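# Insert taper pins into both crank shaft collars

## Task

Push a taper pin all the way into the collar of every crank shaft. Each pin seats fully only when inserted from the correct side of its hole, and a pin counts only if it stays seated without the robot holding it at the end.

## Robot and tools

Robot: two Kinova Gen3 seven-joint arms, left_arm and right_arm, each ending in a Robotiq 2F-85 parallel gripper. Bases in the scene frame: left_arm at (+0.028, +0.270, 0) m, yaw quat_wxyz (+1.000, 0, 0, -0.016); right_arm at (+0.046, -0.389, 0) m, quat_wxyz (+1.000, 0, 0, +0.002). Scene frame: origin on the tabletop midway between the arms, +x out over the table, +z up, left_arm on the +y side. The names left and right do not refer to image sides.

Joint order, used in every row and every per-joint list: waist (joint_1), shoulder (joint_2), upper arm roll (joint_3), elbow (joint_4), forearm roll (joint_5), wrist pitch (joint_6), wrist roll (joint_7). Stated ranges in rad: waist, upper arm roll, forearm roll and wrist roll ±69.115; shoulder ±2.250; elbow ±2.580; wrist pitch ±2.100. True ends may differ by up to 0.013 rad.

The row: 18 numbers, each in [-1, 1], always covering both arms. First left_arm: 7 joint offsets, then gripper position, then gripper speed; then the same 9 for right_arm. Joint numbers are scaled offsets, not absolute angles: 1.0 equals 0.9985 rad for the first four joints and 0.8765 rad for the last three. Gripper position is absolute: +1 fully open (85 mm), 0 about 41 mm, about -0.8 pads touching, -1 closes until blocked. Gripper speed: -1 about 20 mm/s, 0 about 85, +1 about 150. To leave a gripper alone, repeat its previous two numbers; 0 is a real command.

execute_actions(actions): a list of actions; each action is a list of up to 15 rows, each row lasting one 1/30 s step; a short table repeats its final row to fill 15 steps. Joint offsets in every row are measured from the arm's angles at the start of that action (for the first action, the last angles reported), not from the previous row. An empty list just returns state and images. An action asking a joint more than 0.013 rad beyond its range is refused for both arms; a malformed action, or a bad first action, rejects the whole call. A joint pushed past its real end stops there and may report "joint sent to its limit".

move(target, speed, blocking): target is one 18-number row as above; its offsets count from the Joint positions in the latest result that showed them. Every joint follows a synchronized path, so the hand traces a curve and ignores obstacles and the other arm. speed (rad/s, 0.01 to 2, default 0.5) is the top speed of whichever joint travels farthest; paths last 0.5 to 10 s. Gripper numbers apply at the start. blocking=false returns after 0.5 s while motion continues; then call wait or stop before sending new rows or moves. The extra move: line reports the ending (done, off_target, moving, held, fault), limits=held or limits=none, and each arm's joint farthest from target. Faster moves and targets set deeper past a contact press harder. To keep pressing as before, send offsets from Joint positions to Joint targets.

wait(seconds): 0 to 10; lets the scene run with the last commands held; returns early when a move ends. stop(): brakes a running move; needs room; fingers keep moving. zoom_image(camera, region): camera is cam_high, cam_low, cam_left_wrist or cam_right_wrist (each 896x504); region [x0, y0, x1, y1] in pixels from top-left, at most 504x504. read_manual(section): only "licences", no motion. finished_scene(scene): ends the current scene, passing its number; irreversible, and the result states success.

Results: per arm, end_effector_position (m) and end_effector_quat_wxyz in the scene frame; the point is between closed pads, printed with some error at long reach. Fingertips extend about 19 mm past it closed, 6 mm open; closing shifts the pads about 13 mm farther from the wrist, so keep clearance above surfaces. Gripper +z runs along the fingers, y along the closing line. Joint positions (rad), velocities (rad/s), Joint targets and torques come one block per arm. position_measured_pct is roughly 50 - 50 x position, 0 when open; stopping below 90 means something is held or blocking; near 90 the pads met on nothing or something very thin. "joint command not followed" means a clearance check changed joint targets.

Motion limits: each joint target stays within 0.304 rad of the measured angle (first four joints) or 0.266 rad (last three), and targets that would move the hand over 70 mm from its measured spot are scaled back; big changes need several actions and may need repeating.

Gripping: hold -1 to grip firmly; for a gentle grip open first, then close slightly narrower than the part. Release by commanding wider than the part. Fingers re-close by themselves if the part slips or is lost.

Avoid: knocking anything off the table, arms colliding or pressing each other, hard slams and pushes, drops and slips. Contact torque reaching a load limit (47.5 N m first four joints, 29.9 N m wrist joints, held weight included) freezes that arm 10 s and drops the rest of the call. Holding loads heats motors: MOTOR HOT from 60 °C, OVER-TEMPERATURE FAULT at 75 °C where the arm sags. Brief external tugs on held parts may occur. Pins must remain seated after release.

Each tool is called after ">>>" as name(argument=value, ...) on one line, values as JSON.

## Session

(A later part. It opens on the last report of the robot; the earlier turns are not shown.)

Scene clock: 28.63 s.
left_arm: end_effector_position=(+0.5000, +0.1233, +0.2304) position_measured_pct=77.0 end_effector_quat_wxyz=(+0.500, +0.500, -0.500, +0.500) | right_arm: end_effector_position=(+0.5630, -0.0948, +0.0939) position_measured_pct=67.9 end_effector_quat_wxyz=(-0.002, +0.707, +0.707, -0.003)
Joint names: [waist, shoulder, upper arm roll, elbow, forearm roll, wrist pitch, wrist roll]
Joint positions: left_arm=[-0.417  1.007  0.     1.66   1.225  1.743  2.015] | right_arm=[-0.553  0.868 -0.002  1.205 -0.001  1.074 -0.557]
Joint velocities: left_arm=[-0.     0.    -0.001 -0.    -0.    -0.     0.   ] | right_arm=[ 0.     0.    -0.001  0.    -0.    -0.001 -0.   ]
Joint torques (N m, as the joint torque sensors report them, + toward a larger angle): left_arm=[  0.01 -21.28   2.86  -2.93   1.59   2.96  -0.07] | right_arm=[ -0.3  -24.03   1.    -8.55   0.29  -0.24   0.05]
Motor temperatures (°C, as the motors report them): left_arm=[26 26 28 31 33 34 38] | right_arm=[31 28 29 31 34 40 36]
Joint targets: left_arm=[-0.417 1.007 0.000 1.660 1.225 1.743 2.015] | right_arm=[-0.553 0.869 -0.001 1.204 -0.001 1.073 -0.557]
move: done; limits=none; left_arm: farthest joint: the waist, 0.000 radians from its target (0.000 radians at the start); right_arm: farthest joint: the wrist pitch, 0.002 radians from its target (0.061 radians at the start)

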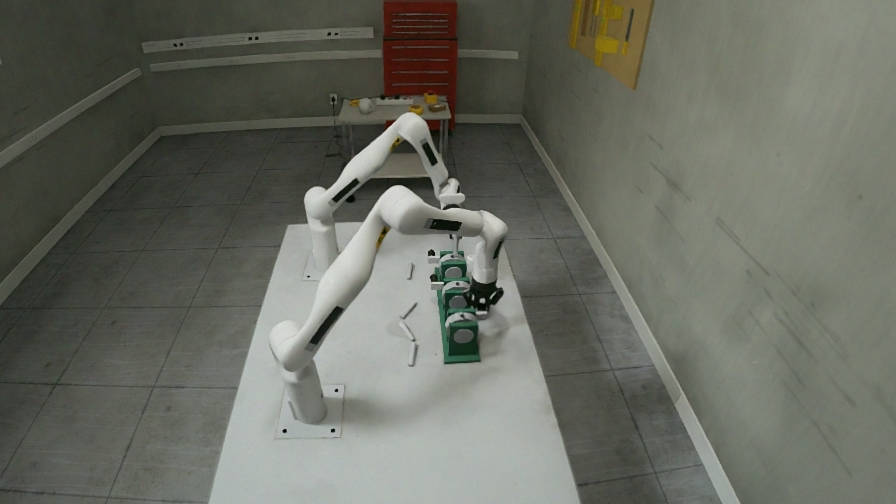

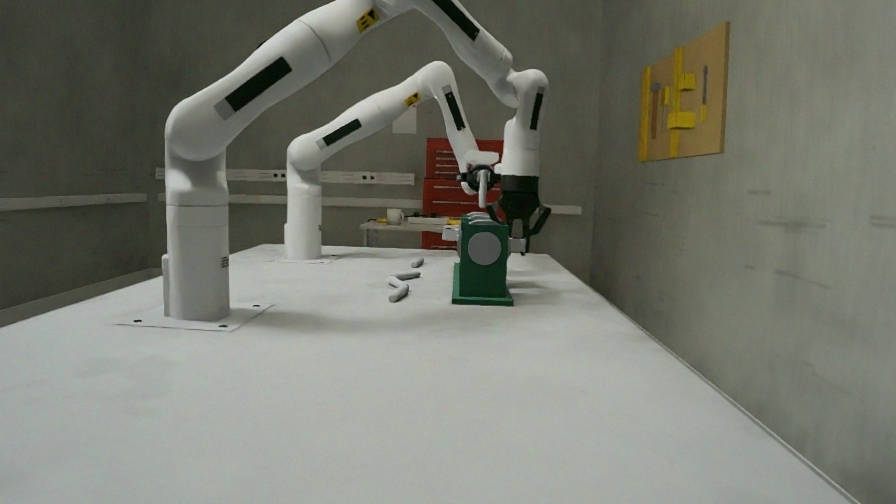

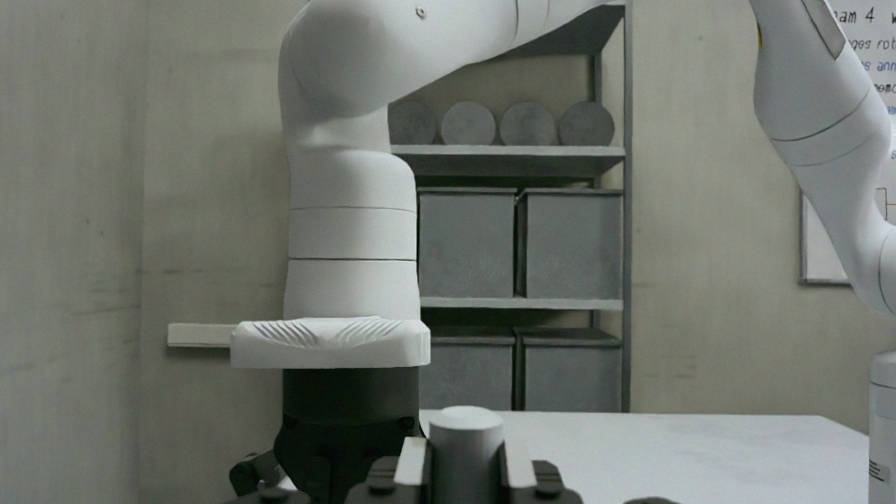

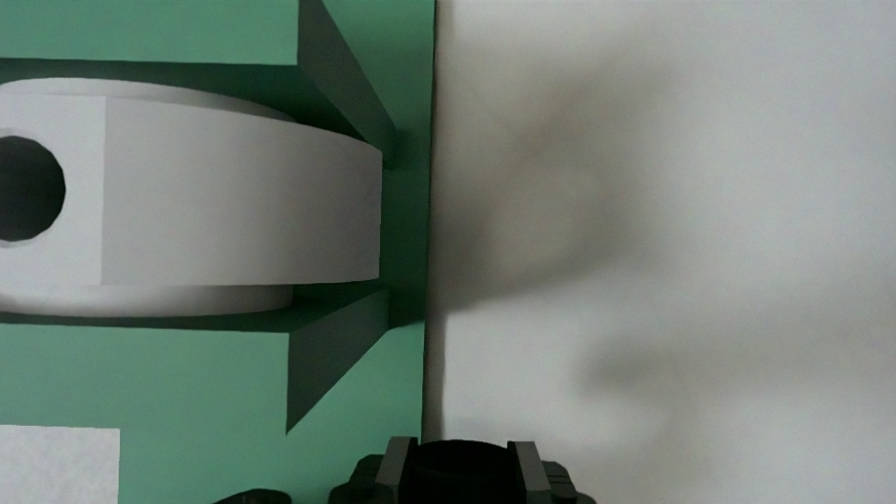

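>>> execute_actions(actions=[[[0,0,0,0,0,0,0,-1,0,0,0,0,0,0,0,0,0.1,0.5]]])

>>> move(target=[0,0,0,0,0,0,0,-1,0,0,-0.0943,0.002,-0.1362,0.001,0.2565,0,0.1,0], speed=0.6)

>>> move(target=[0,0,0,0,0,0,0,-1,0,-0.3452,-0.0237,0,0.0798,0,-0.0639,-0.3933,0.1,0], speed=0.6)

Scene clock: 30.00 s.
left_arm: end_effector_position=(+0.5000, +0.1233, +0.2304) position_measured_pct=77.0 end_effector_quat_wxyz=(+0.500, +0.500, -0.500, +0.500) | right_arm: end_effector_position=(+0.5630, -0.0948, +0.0939) position_measured_pct=45.2 end_effector_quat_wxyz=(-0.002, +0.707, +0.707, -0.003)
Joint names: [waist, shoulder, upper arm roll, elbow, forearm roll, wrist pitch, wrist roll]
Joint positions: left_arm=[-0.417  1.007  0.     1.66   1.225  1.743  2.015] | right_arm=[-0.553  0.868 -0.002  1.205 -0.001  1.074 -0.557]
Joint velocities: left_arm=[ 0. -0.  0.  0. -0.  0. -0.] | right_arm=[ 0.    -0.002  0.001  0.    -0.    -0.     0.   ]
Joint torques (N m, as the joint torque sensors report them, + toward a larger angle): left_arm=[ -0.35 -21.43   2.69  -3.24   1.31   2.97   0.09] | right_arm=[ -0.28 -24.26   0.42  -7.4   -0.06   0.32   0.  ]
Motor temperatures (°C, as the motors report them): left_arm=[26 26 28 31 33 34 38] | right_arm=[31 28 29 31 34 40 36]
Joint targets: left_arm=[-0.417 1.007 0.000 1.660 1.225 1.743 2.015] | right_arm=[-0.553 0.868 -0.002 1.205 -0.001 1.074 -0.557]

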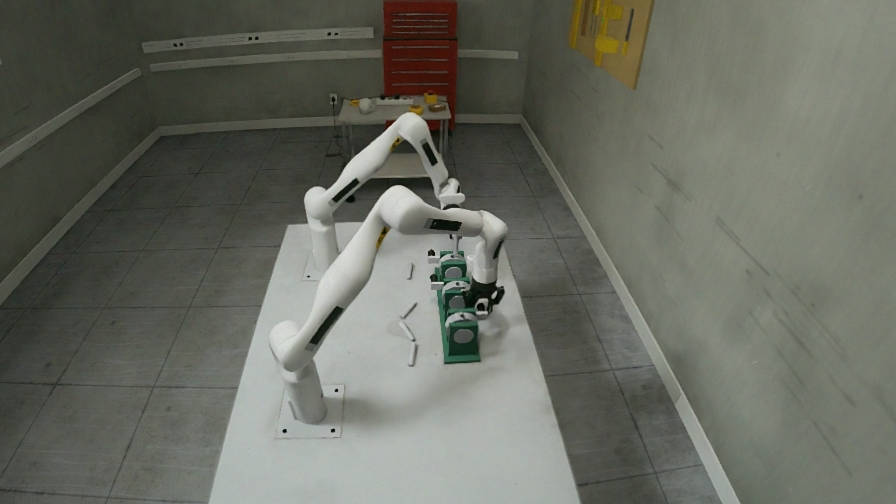

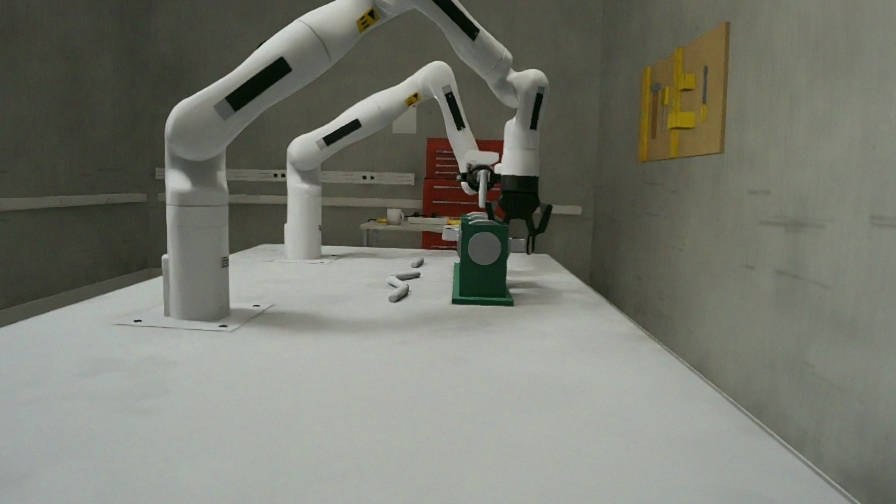

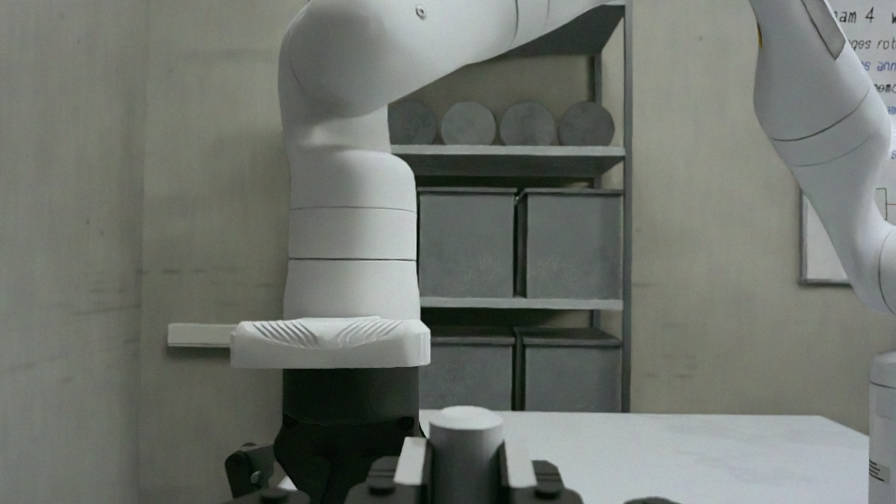

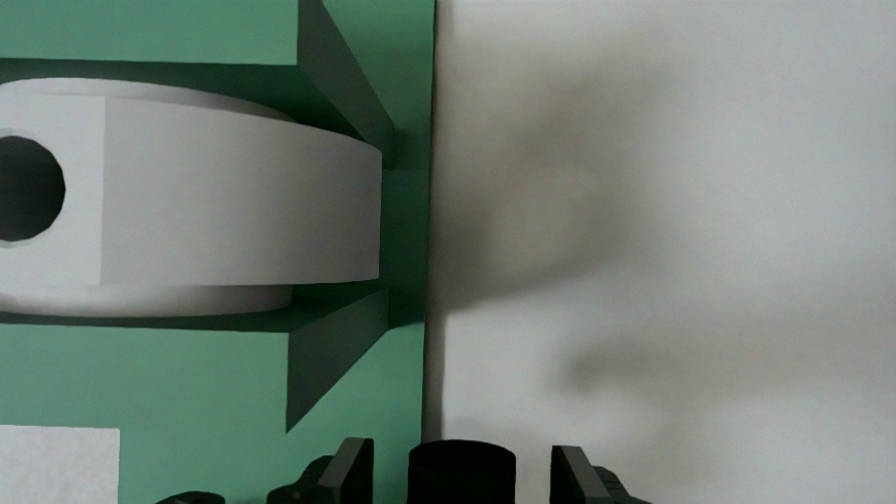

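Scene clock: 30.77 s.
left_arm: end_effector_position=(+0.5000, +0.1233, +0.2304) position_measured_pct=77.0 end_effector_quat_wxyz=(+0.500, +0.500, -0.500, +0.500) | right_arm: end_effector_position=(+0.5653, -0.0949, +0.1897) position_measured_pct=45.2 end_effector_quat_wxyz=(-0.000, +0.708, +0.707, -0.000)
Joint names: [waist, shoulder, upper arm roll, elbow, forearm roll, wrist pitch, wrist roll]
Joint positions: left_arm=[-0.417  1.007  0.     1.66   1.225  1.743  2.015] | right_arm=[-0.553  0.774  0.     1.069 -0.     1.299 -0.557]
Joint velocities: left_arm=[ 0.001  0.     0.002 -0.    -0.    -0.    -0.   ] | right_arm=[-0.     0.     0.001  0.002 -0.     0.001  0.   ]
Joint torques (N m, as the joint torque sensors report them, + toward a larger angle): left_arm=[ -0.12 -21.41   2.72  -3.48   1.62   3.12  -0.28] | right_arm=[ -0.33 -23.59   0.4   -8.6    0.24   0.14  -0.01]
Motor temperatures (°C, as the motors report them): left_arm=[26 26 28 31 33 34 38] | right_arm=[31 28 29 31 34 40 36]
Joint targets: left_arm=[-0.417 1.007 0.000 1.660 1.225 1.743 2.015] | right_arm=[-0.553 0.774 0.000 1.069 -0.000 1.299 -0.557]
move: done; limits=none; left_arm: farthest joint: the waist, 0.000 radians from its target (0.000 radians at the start); right_arm: farthest joint: the waist, 0.000 radians from its target (0.000 radians at the start)

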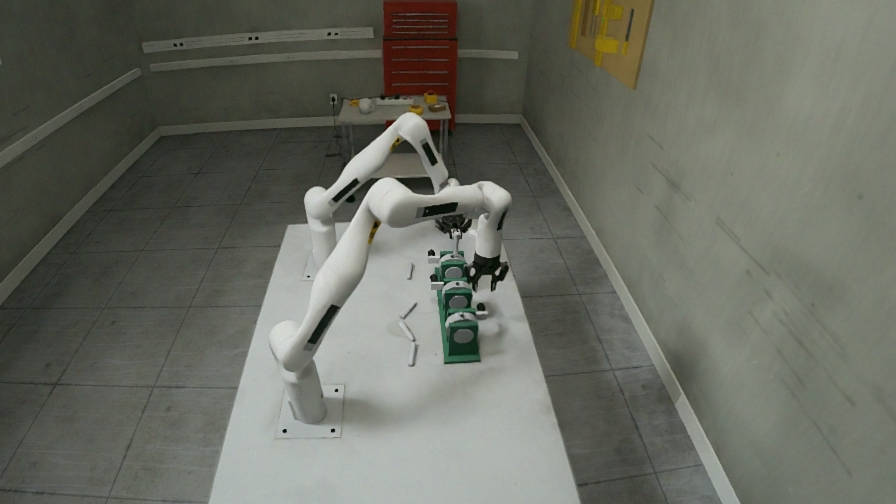

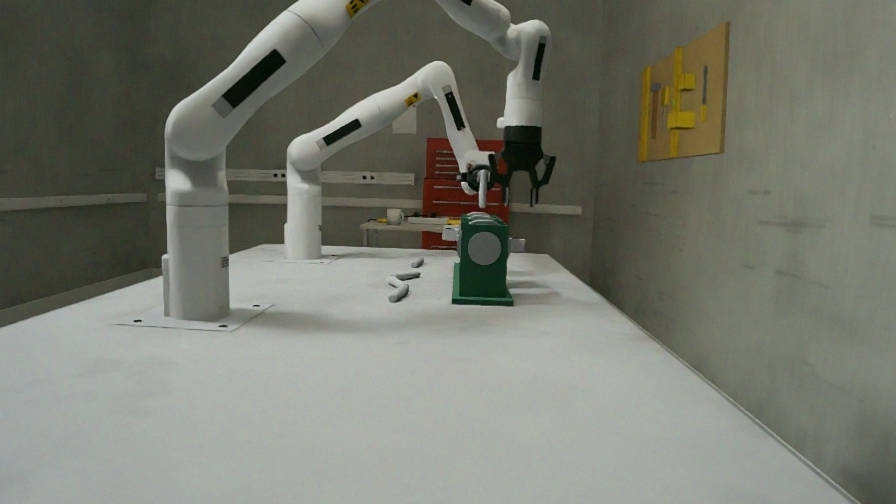

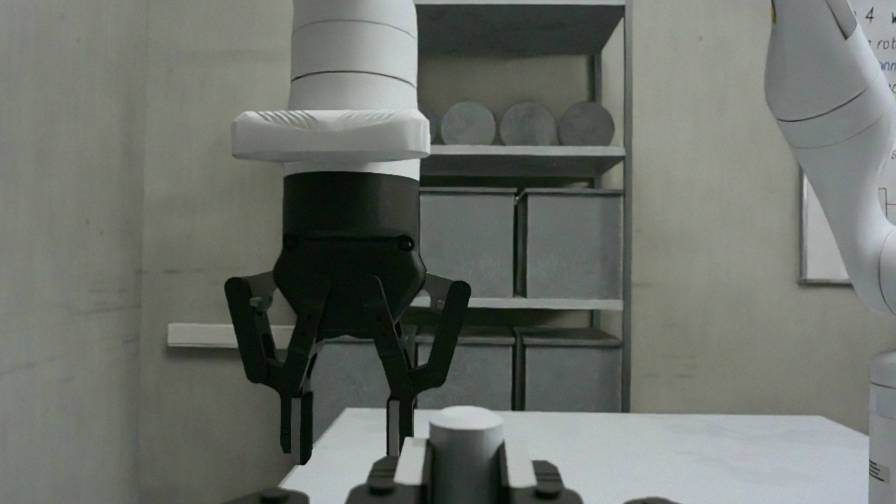

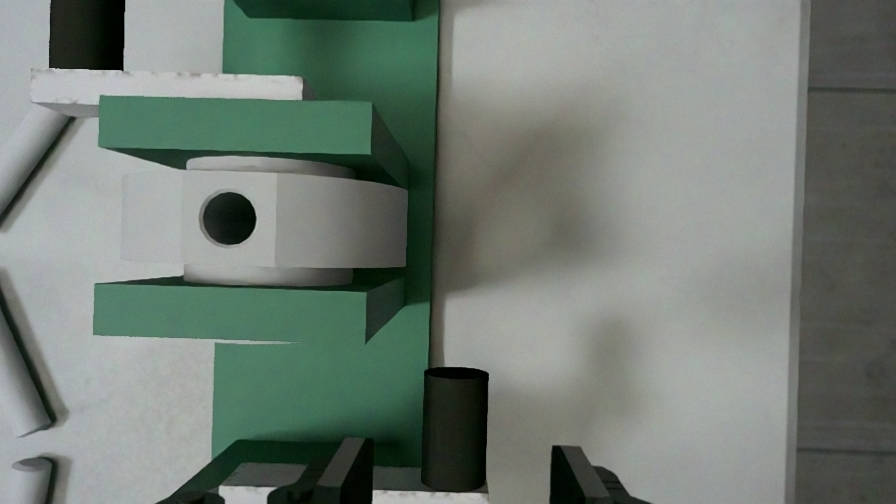

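Scene clock: 31.90 s.
left_arm: end_effector_position=(+0.5000, +0.1233, +0.2304) position_measured_pct=77.0 end_effector_quat_wxyz=(+0.500, +0.500, -0.500, +0.500) | right_arm: end_effector_position=(+0.4279, +0.0537, +0.1798) position_measured_pct=45.2 end_effector_quat_wxyz=(-0.000, +0.708, +0.707, -0.001)
Joint names: [waist, shoulder, upper arm roll, elbow, forearm roll, wrist pitch, wrist roll]
Joint positions: left_arm=[-0.417  1.007  0.     1.66   1.225  1.743  2.015] | right_arm=[-0.897  0.751  0.     1.149 -0.     1.243 -0.902]
Joint velocities: left_arm=[ 0.    -0.001  0.001  0.     0.     0.001  0.   ] | right_arm=[-0.003 -0.001  0.     0.001  0.    -0.    -0.   ]
Joint torques (N m, as the joint torque sensors report them, + toward a larger angle): left_arm=[  0.   -21.69   2.79  -3.24   1.6    3.1   -0.02] | right_arm=[  0.05 -23.03   0.73  -7.97  -0.02   0.28  -0.25]
Motor temperatures (°C, as the motors report them): left_arm=[26 26 28 31 33 34 38] | right_arm=[31 28 29 31 34 40 36]
Joint targets: left_arm=[-0.417 1.007 0.000 1.660 1.225 1.743 2.015] | right_arm=[-0.898 0.750 0.000 1.149 -0.000 1.243 -0.902]
move: done; limits=none; left_arm: farthest joint: the waist, 0.000 radians from its target (0.000 radians at the start); right_arm: farthest joint: the waist, 0.000 radians from its target (0.345 radians at the start)

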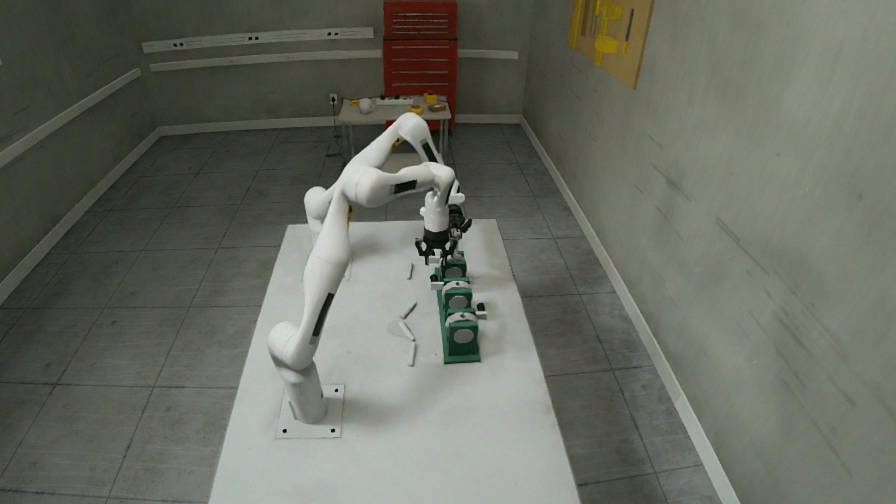

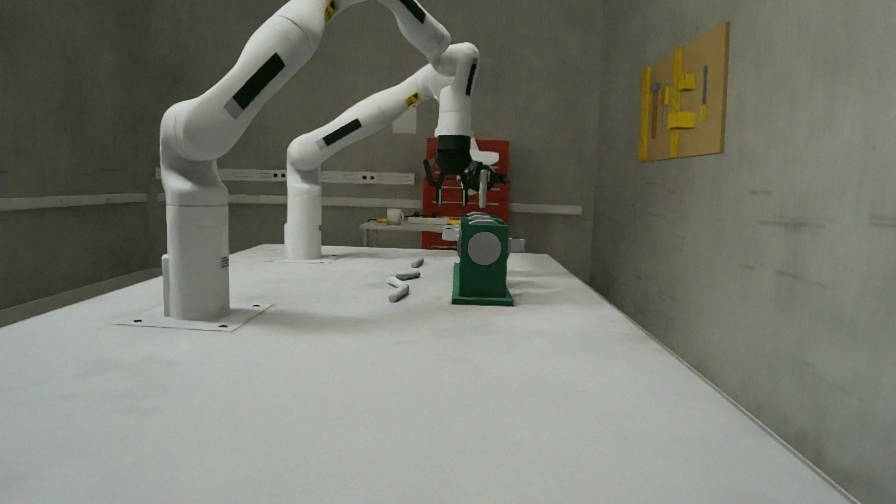

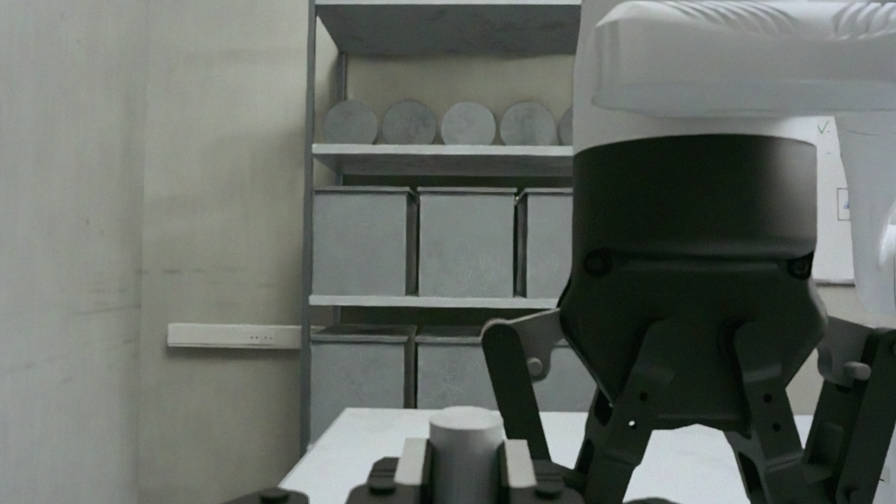

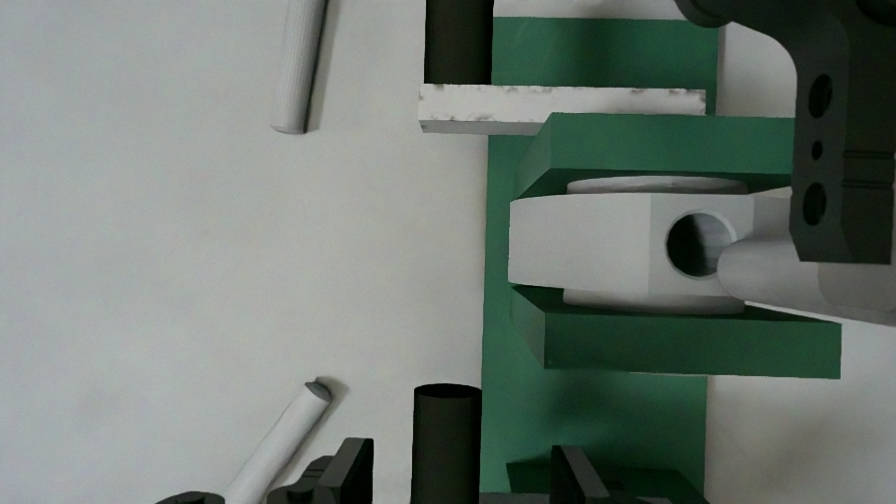

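>>> zoom_image(camera="cam_low", region=[440, 155, 530, 265])

Region (440, 155, 530, 265) of cam_low's 896x504 image, scaled by 4.582, with more detail than that image has; it fills the left 412 columns of this view, and the rest is white.

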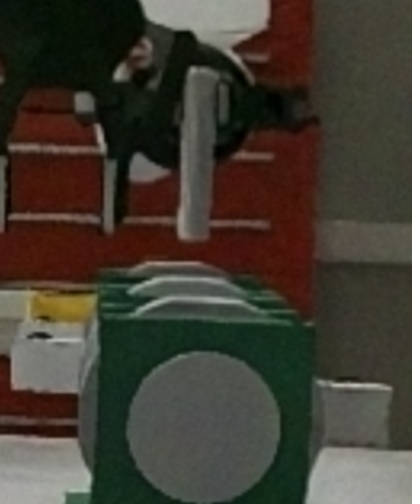

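>>> move(target=[-0.0161,0.0123,0,0.0138,-0.0219,-0.0024,-0.031,-1,0,0,0,0,0,0,0,0,0.1,0], speed=0.2)

>>> zoom_image(camera="cam_low", region=[440, 155, 530, 265])

Scene clock: 33.67 s.
left_arm: end_effector_position=(+0.4930, +0.1290, +0.2224) position_measured_pct=77.0 end_effector_quat_wxyz=(+0.500, +0.499, -0.500, +0.500) | right_arm: end_effector_position=(+0.4279, +0.0537, +0.1798) position_measured_pct=45.2 end_effector_quat_wxyz=(-0.000, +0.708, +0.707, -0.001)
Joint names: [waist, shoulder, upper arm roll, elbow, forearm roll, wrist pitch, wrist roll]
Joint positions: left_arm=[-0.433  1.019  0.     1.673  1.206  1.741  1.988] | right_arm=[-0.897  0.751  0.     1.149 -0.     1.243 -0.902]
Joint velocities: left_arm=[-0.002  0.001  0.001 -0.    -0.    -0.     0.   ] | right_arm=[ 0.    -0.002  0.001  0.     0.    -0.001  0.   ]
Joint torques (N m, as the joint torque sensors report them, + toward a larger angle): left_arm=[ -0.33 -21.43   2.67  -3.03   1.31   3.06  -0.41] | right_arm=[ -0.11 -23.35   0.41  -8.26   0.13   0.22  -0.15]
Motor temperatures (°C, as the motors report them): left_arm=[26 26 28 31 33 34 38] | right_arm=[31 28 29 31 34 40 36]
Joint targets: left_arm=[-0.433 1.019 0.000 1.673 1.206 1.741 1.988] | right_arm=[-0.897 0.751 0.000 1.149 -0.000 1.243 -0.902]
move: done; limits=none; left_arm: farthest joint: the waist, 0.000 radians from its target (0.016 radians at the start); right_arm: farthest joint: the waist, 0.000 radians from its target (0.001 radians at the start)

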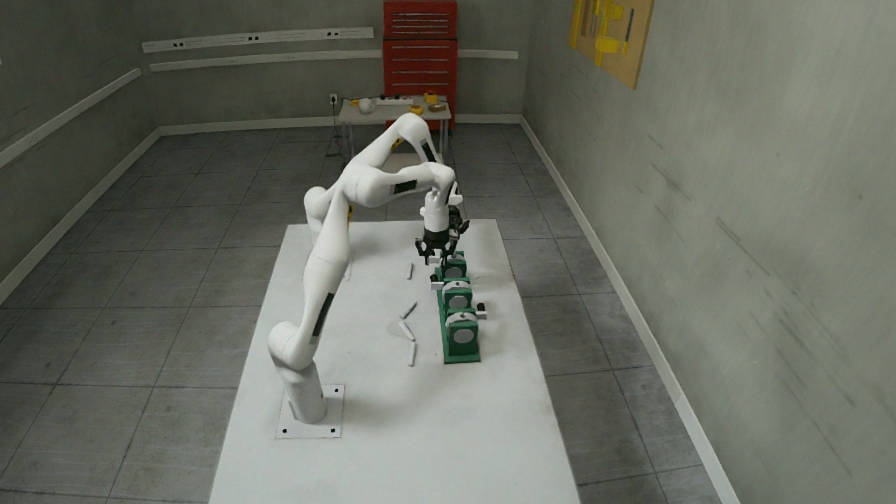

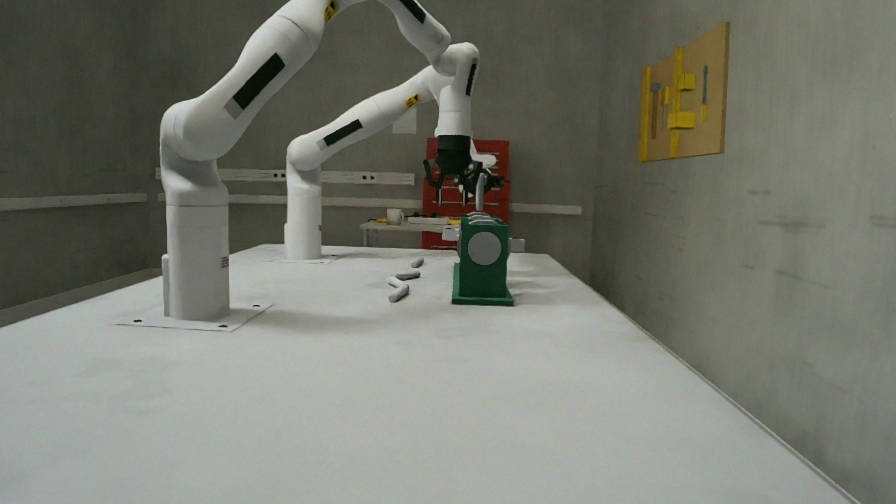

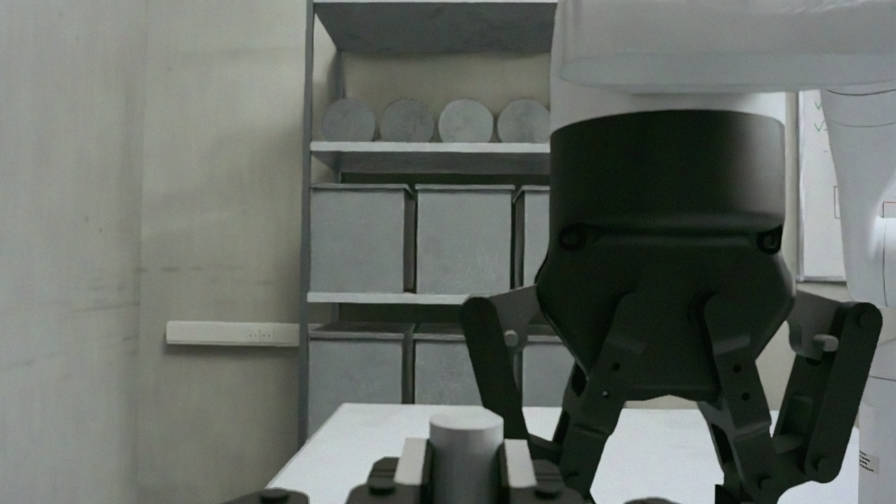

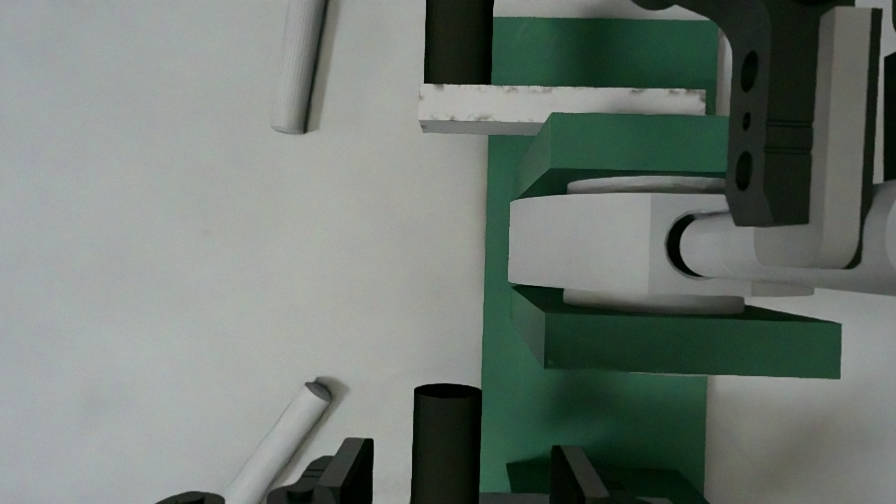

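Region (440, 155, 530, 265) of cam_low's 896x504 image, scaled by 4.582, with more detail than that image has; it fills the left 412 columns of this view, and the rest is white.

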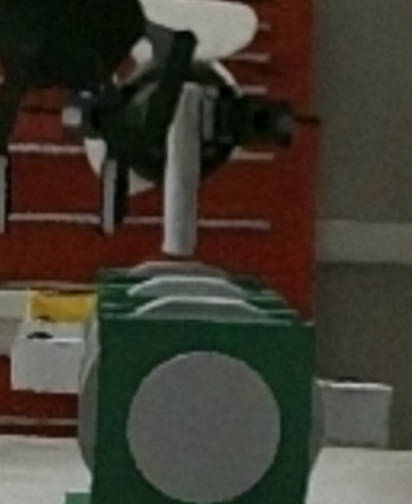

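>>> move(target=[0,0.0696,0,-0.0192,-0.0088,-0.0207,-0.0541,-1,0,0,0,0,0,0,0,0,0.1,0], speed=0.07)

Scene clock: 35.53 s.
left_arm: end_effector_position=(+0.4931, +0.1290, +0.1906) position_measured_pct=77.0 end_effector_quat_wxyz=(+0.500, +0.499, -0.501, +0.500) | right_arm: end_effector_position=(+0.4279, +0.0537, +0.1798) position_measured_pct=45.2 end_effector_quat_wxyz=(-0.000, +0.708, +0.707, -0.001)
Joint names: [waist, shoulder, upper arm roll, elbow, forearm roll, wrist pitch, wrist roll]
Joint positions: left_arm=[-0.433  1.088  0.     1.654  1.198  1.723  1.94 ] | right_arm=[-0.897  0.751  0.     1.149 -0.     1.243 -0.902]
Joint velocities: left_arm=[ 0.001  0.002 -0.001  0.    -0.     0.     0.   ] | right_arm=[ 0.     0.001  0.001  0.     0.    -0.    -0.   ]
Joint torques (N m, as the joint torque sensors report them, + toward a larger angle): left_arm=[ -0.37 -21.94   3.04  -2.72   1.22   3.23  -0.23] | right_arm=[  0.43 -23.32   0.57  -8.71  -0.06   0.1   -0.04]
Motor temperatures (°C, as the motors report them): left_arm=[26 26 28 31 33 34 38] | right_arm=[31 29 29 31 34 40 36]
Joint targets: left_arm=[-0.433 1.088 0.000 1.654 1.198 1.723 1.940] | right_arm=[-0.897 0.751 0.000 1.149 -0.000 1.243 -0.902]
move: done; limits=none; left_arm: farthest joint: the waist, 0.000 radians from its target (0.000 radians at the start); right_arm: farthest joint: the waist, 0.000 radians from its target (0.000 radians at the start)

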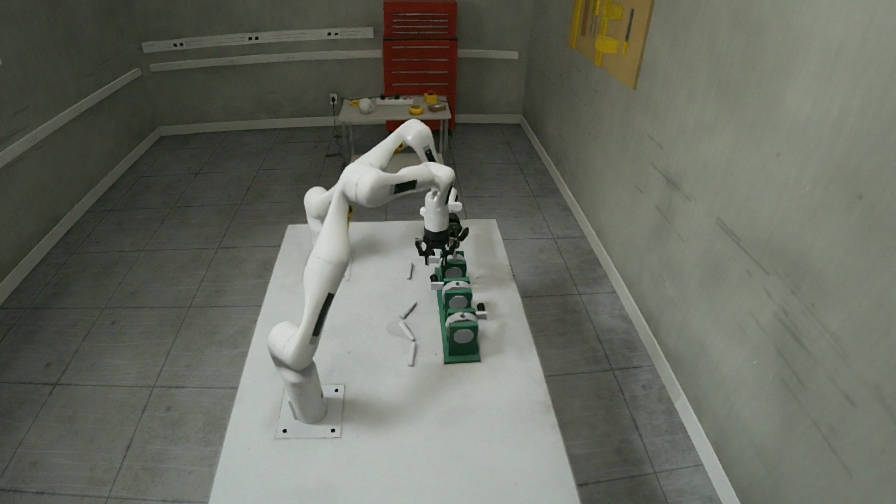

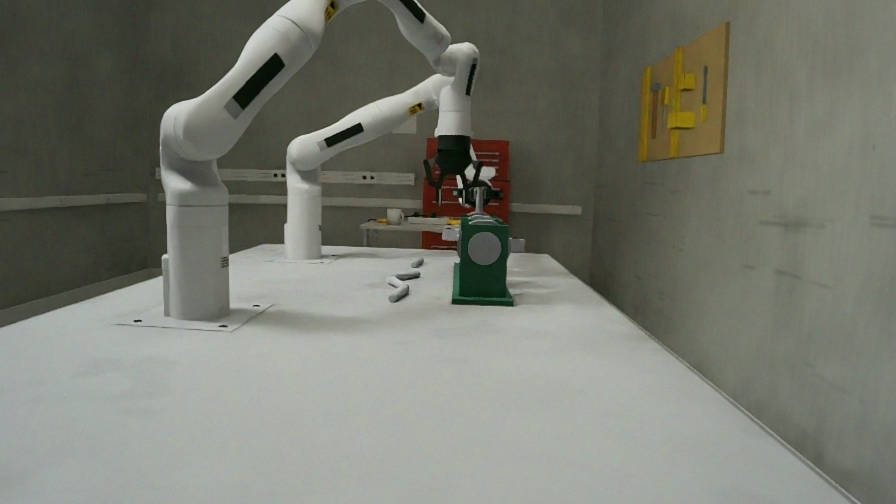

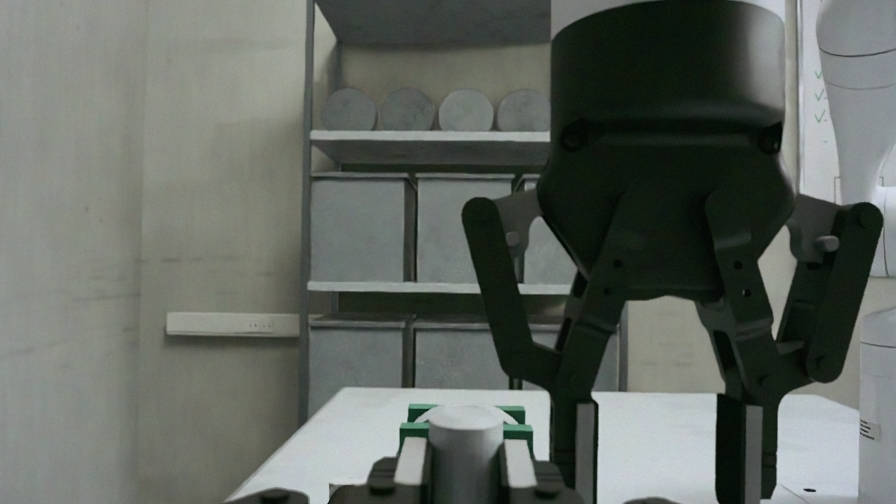

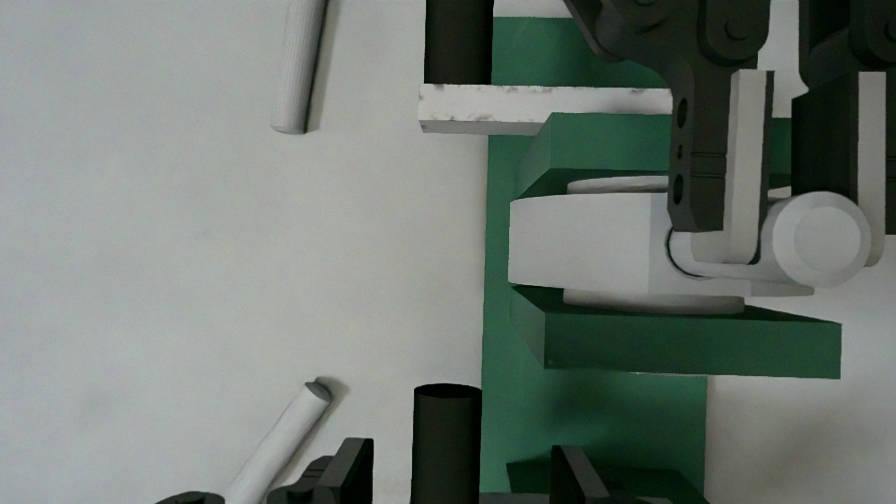

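>>> move(target=[0,0.046,0,-0.015,-0.005,-0.0145,-0.035,-1,0,-0.0074,0.0824,0,0.1279,0,-0.2412,-0.0073,0.1,0], speed=0.25)

>>> execute_actions(actions=[[[0,0,0,0,0,0,0,-0.2,-0.3,0,0,0,0,0,0,0,-0.42,0]]])

Scene clock: 37.27 s.
left_arm: end_effector_position=(+0.4928, +0.1290, +0.1692) position_measured_pct=77.0 end_effector_quat_wxyz=(+0.499, +0.500, -0.501, +0.500) | right_arm: end_effector_position=(+0.4229, +0.0542, +0.0954) position_measured_pct=45.2 end_effector_quat_wxyz=(-0.000, +0.707, +0.707, +0.000)
Joint names: [waist, shoulder, upper arm roll, elbow, forearm roll, wrist pitch, wrist roll]
Joint positions: left_arm=[-0.433  1.134  0.     1.639  1.194  1.71   1.91 ] | right_arm=[-0.905  0.833  0.     1.277 -0.     1.032 -0.908]
Joint velocities: left_arm=[ 0.     0.001 -0.    -0.    -0.     0.001 -0.   ] | right_arm=[-0.    -0.001  0.002  0.001 -0.     0.001  0.   ]
Joint torques (N m, as the joint torque sensors report them, + toward a larger angle): left_arm=[ -0.12 -21.36   3.45  -1.78   0.96   3.23  -0.21] | right_arm=[ -0.35 -23.85   0.4   -7.04   0.14   0.03  -0.18]
Motor temperatures (°C, as the motors report them): left_arm=[26 26 28 31 33 34 38] | right_arm=[31 29 29 31 34 40 36]
Joint targets: left_arm=[-0.433 1.134 0.000 1.639 1.194 1.710 1.910] | right_arm=[-0.905 0.833 0.000 1.277 -0.000 1.032 -0.908]
move: done; limits=none; left_arm: farthest joint: the waist, 0.000 radians from its target (0.000 radians at the start); right_arm: farthest joint: the waist, 0.000 radians from its target (0.007 radians at the start)

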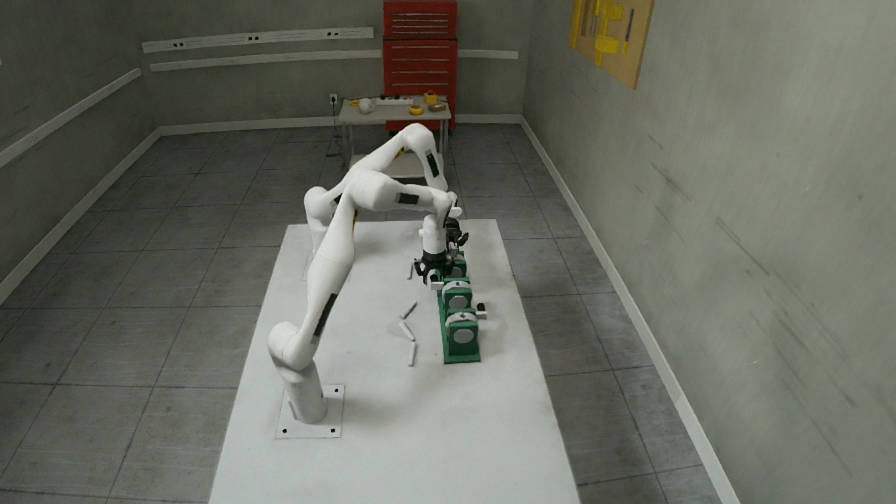

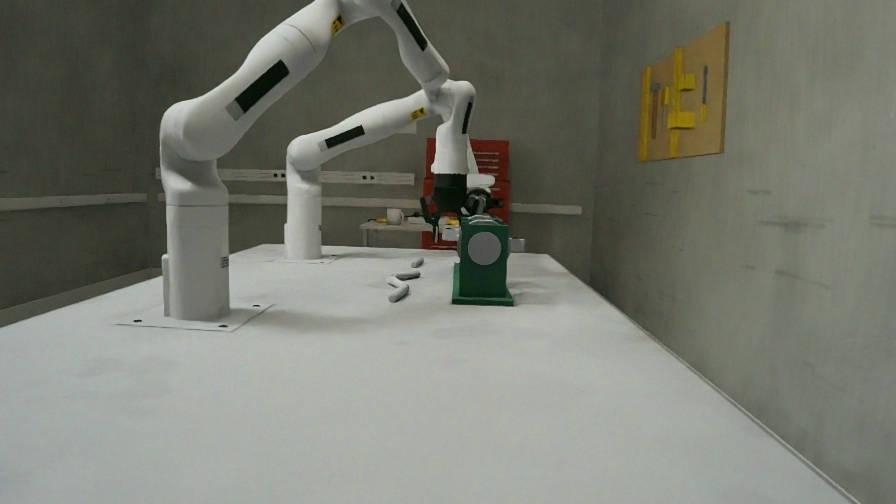

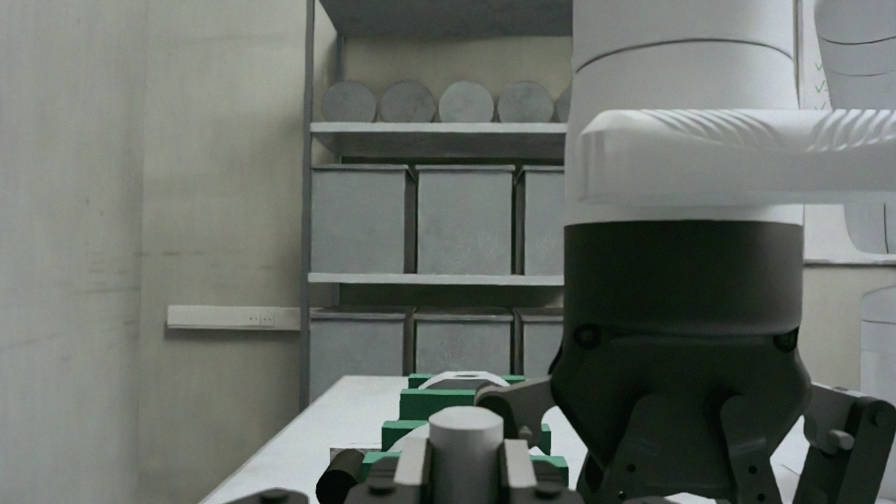

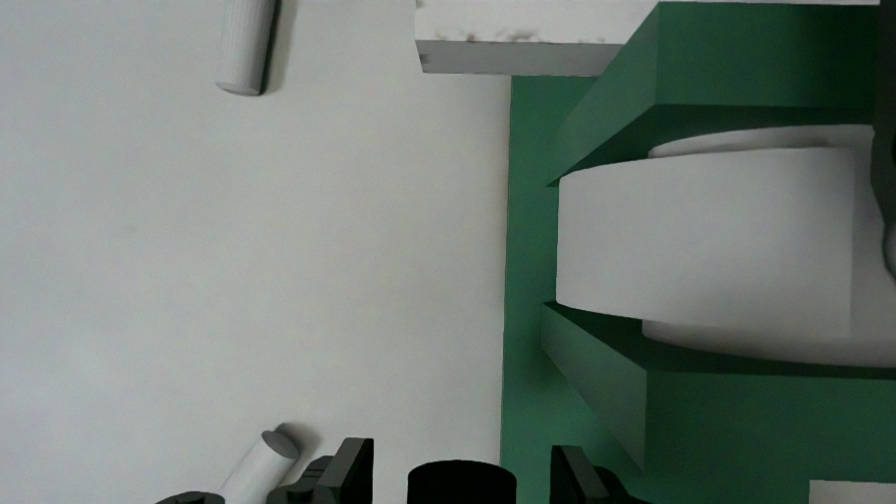

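Scene clock: 37.77 s.
left_arm: end_effector_position=(+0.4928, +0.1290, +0.1692) position_measured_pct=59.9 end_effector_quat_wxyz=(+0.499, +0.500, -0.501, +0.500) | right_arm: end_effector_position=(+0.4229, +0.0542, +0.0955) position_measured_pct=68.3 end_effector_quat_wxyz=(-0.000, +0.707, +0.707, +0.000)
Joint names: [waist, shoulder, upper arm roll, elbow, forearm roll, wrist pitch, wrist roll]
Joint positions: left_arm=[-0.433  1.134  0.     1.639  1.194  1.71   1.91 ] | right_arm=[-0.905  0.833  0.     1.277 -0.     1.032 -0.908]
Joint velocities: left_arm=[ 0.001  0.001 -0.    -0.     0.    -0.001 -0.   ] | right_arm=[ 0.    -0.002 -0.001  0.001  0.     0.    -0.   ]
Joint torques (N m, as the joint torque sensors report them, + toward a larger angle): left_arm=[  0.17 -21.17   2.43  -2.26   1.05   2.86   0.06] | right_arm=[ -0.23 -23.44   0.28  -7.62  -0.06  -0.02  -0.19]
Motor temperatures (°C, as the motors report them): left_arm=[26 26 28 31 33 34 38] | right_arm=[31 29 29 31 34 40 36]
Joint targets: left_arm=[-0.433 1.134 0.000 1.639 1.194 1.710 1.910] | right_arm=[-0.905 0.833 0.000 1.277 -0.000 1.032 -0.908]

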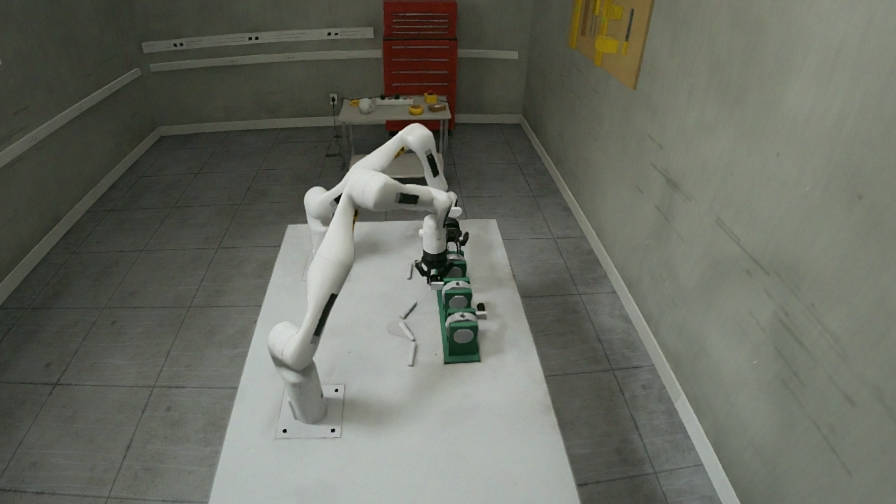

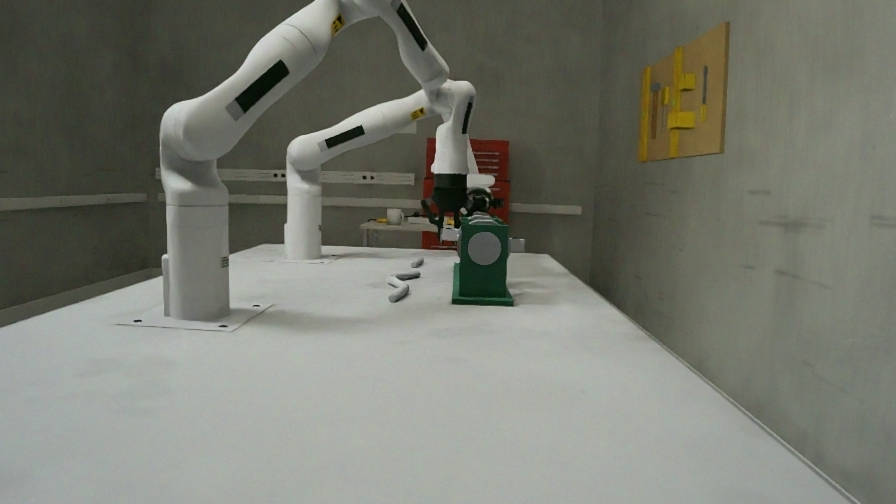

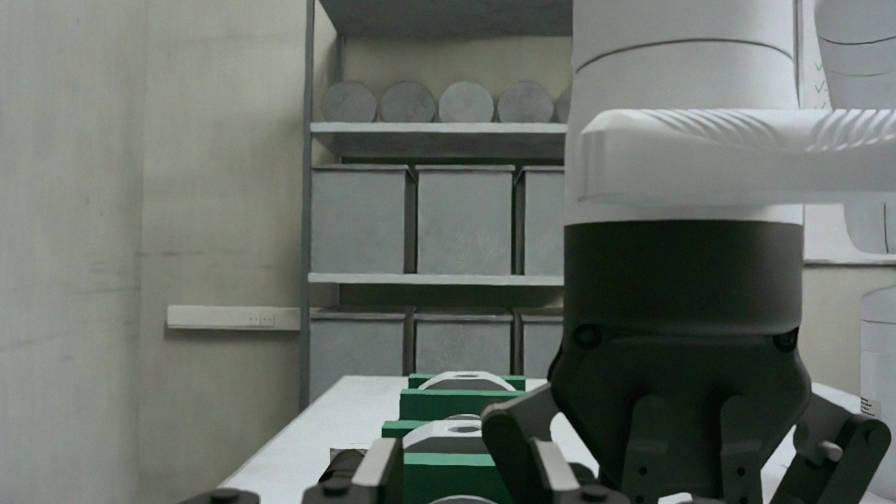

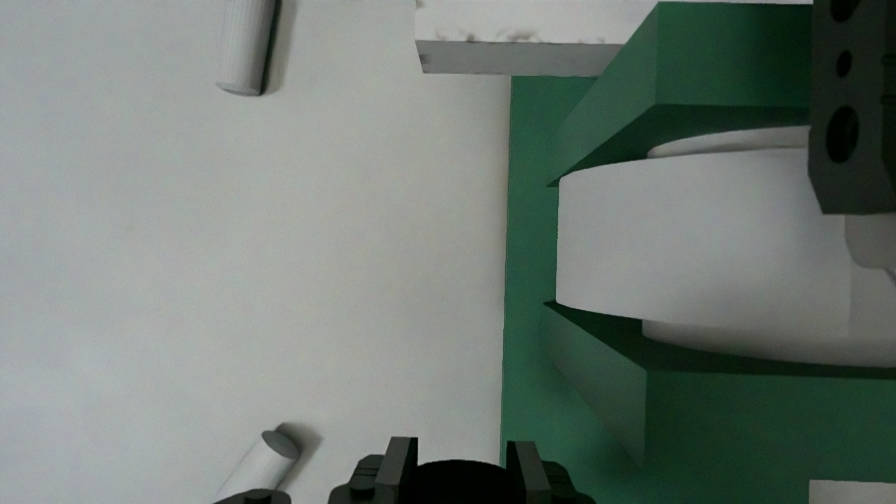

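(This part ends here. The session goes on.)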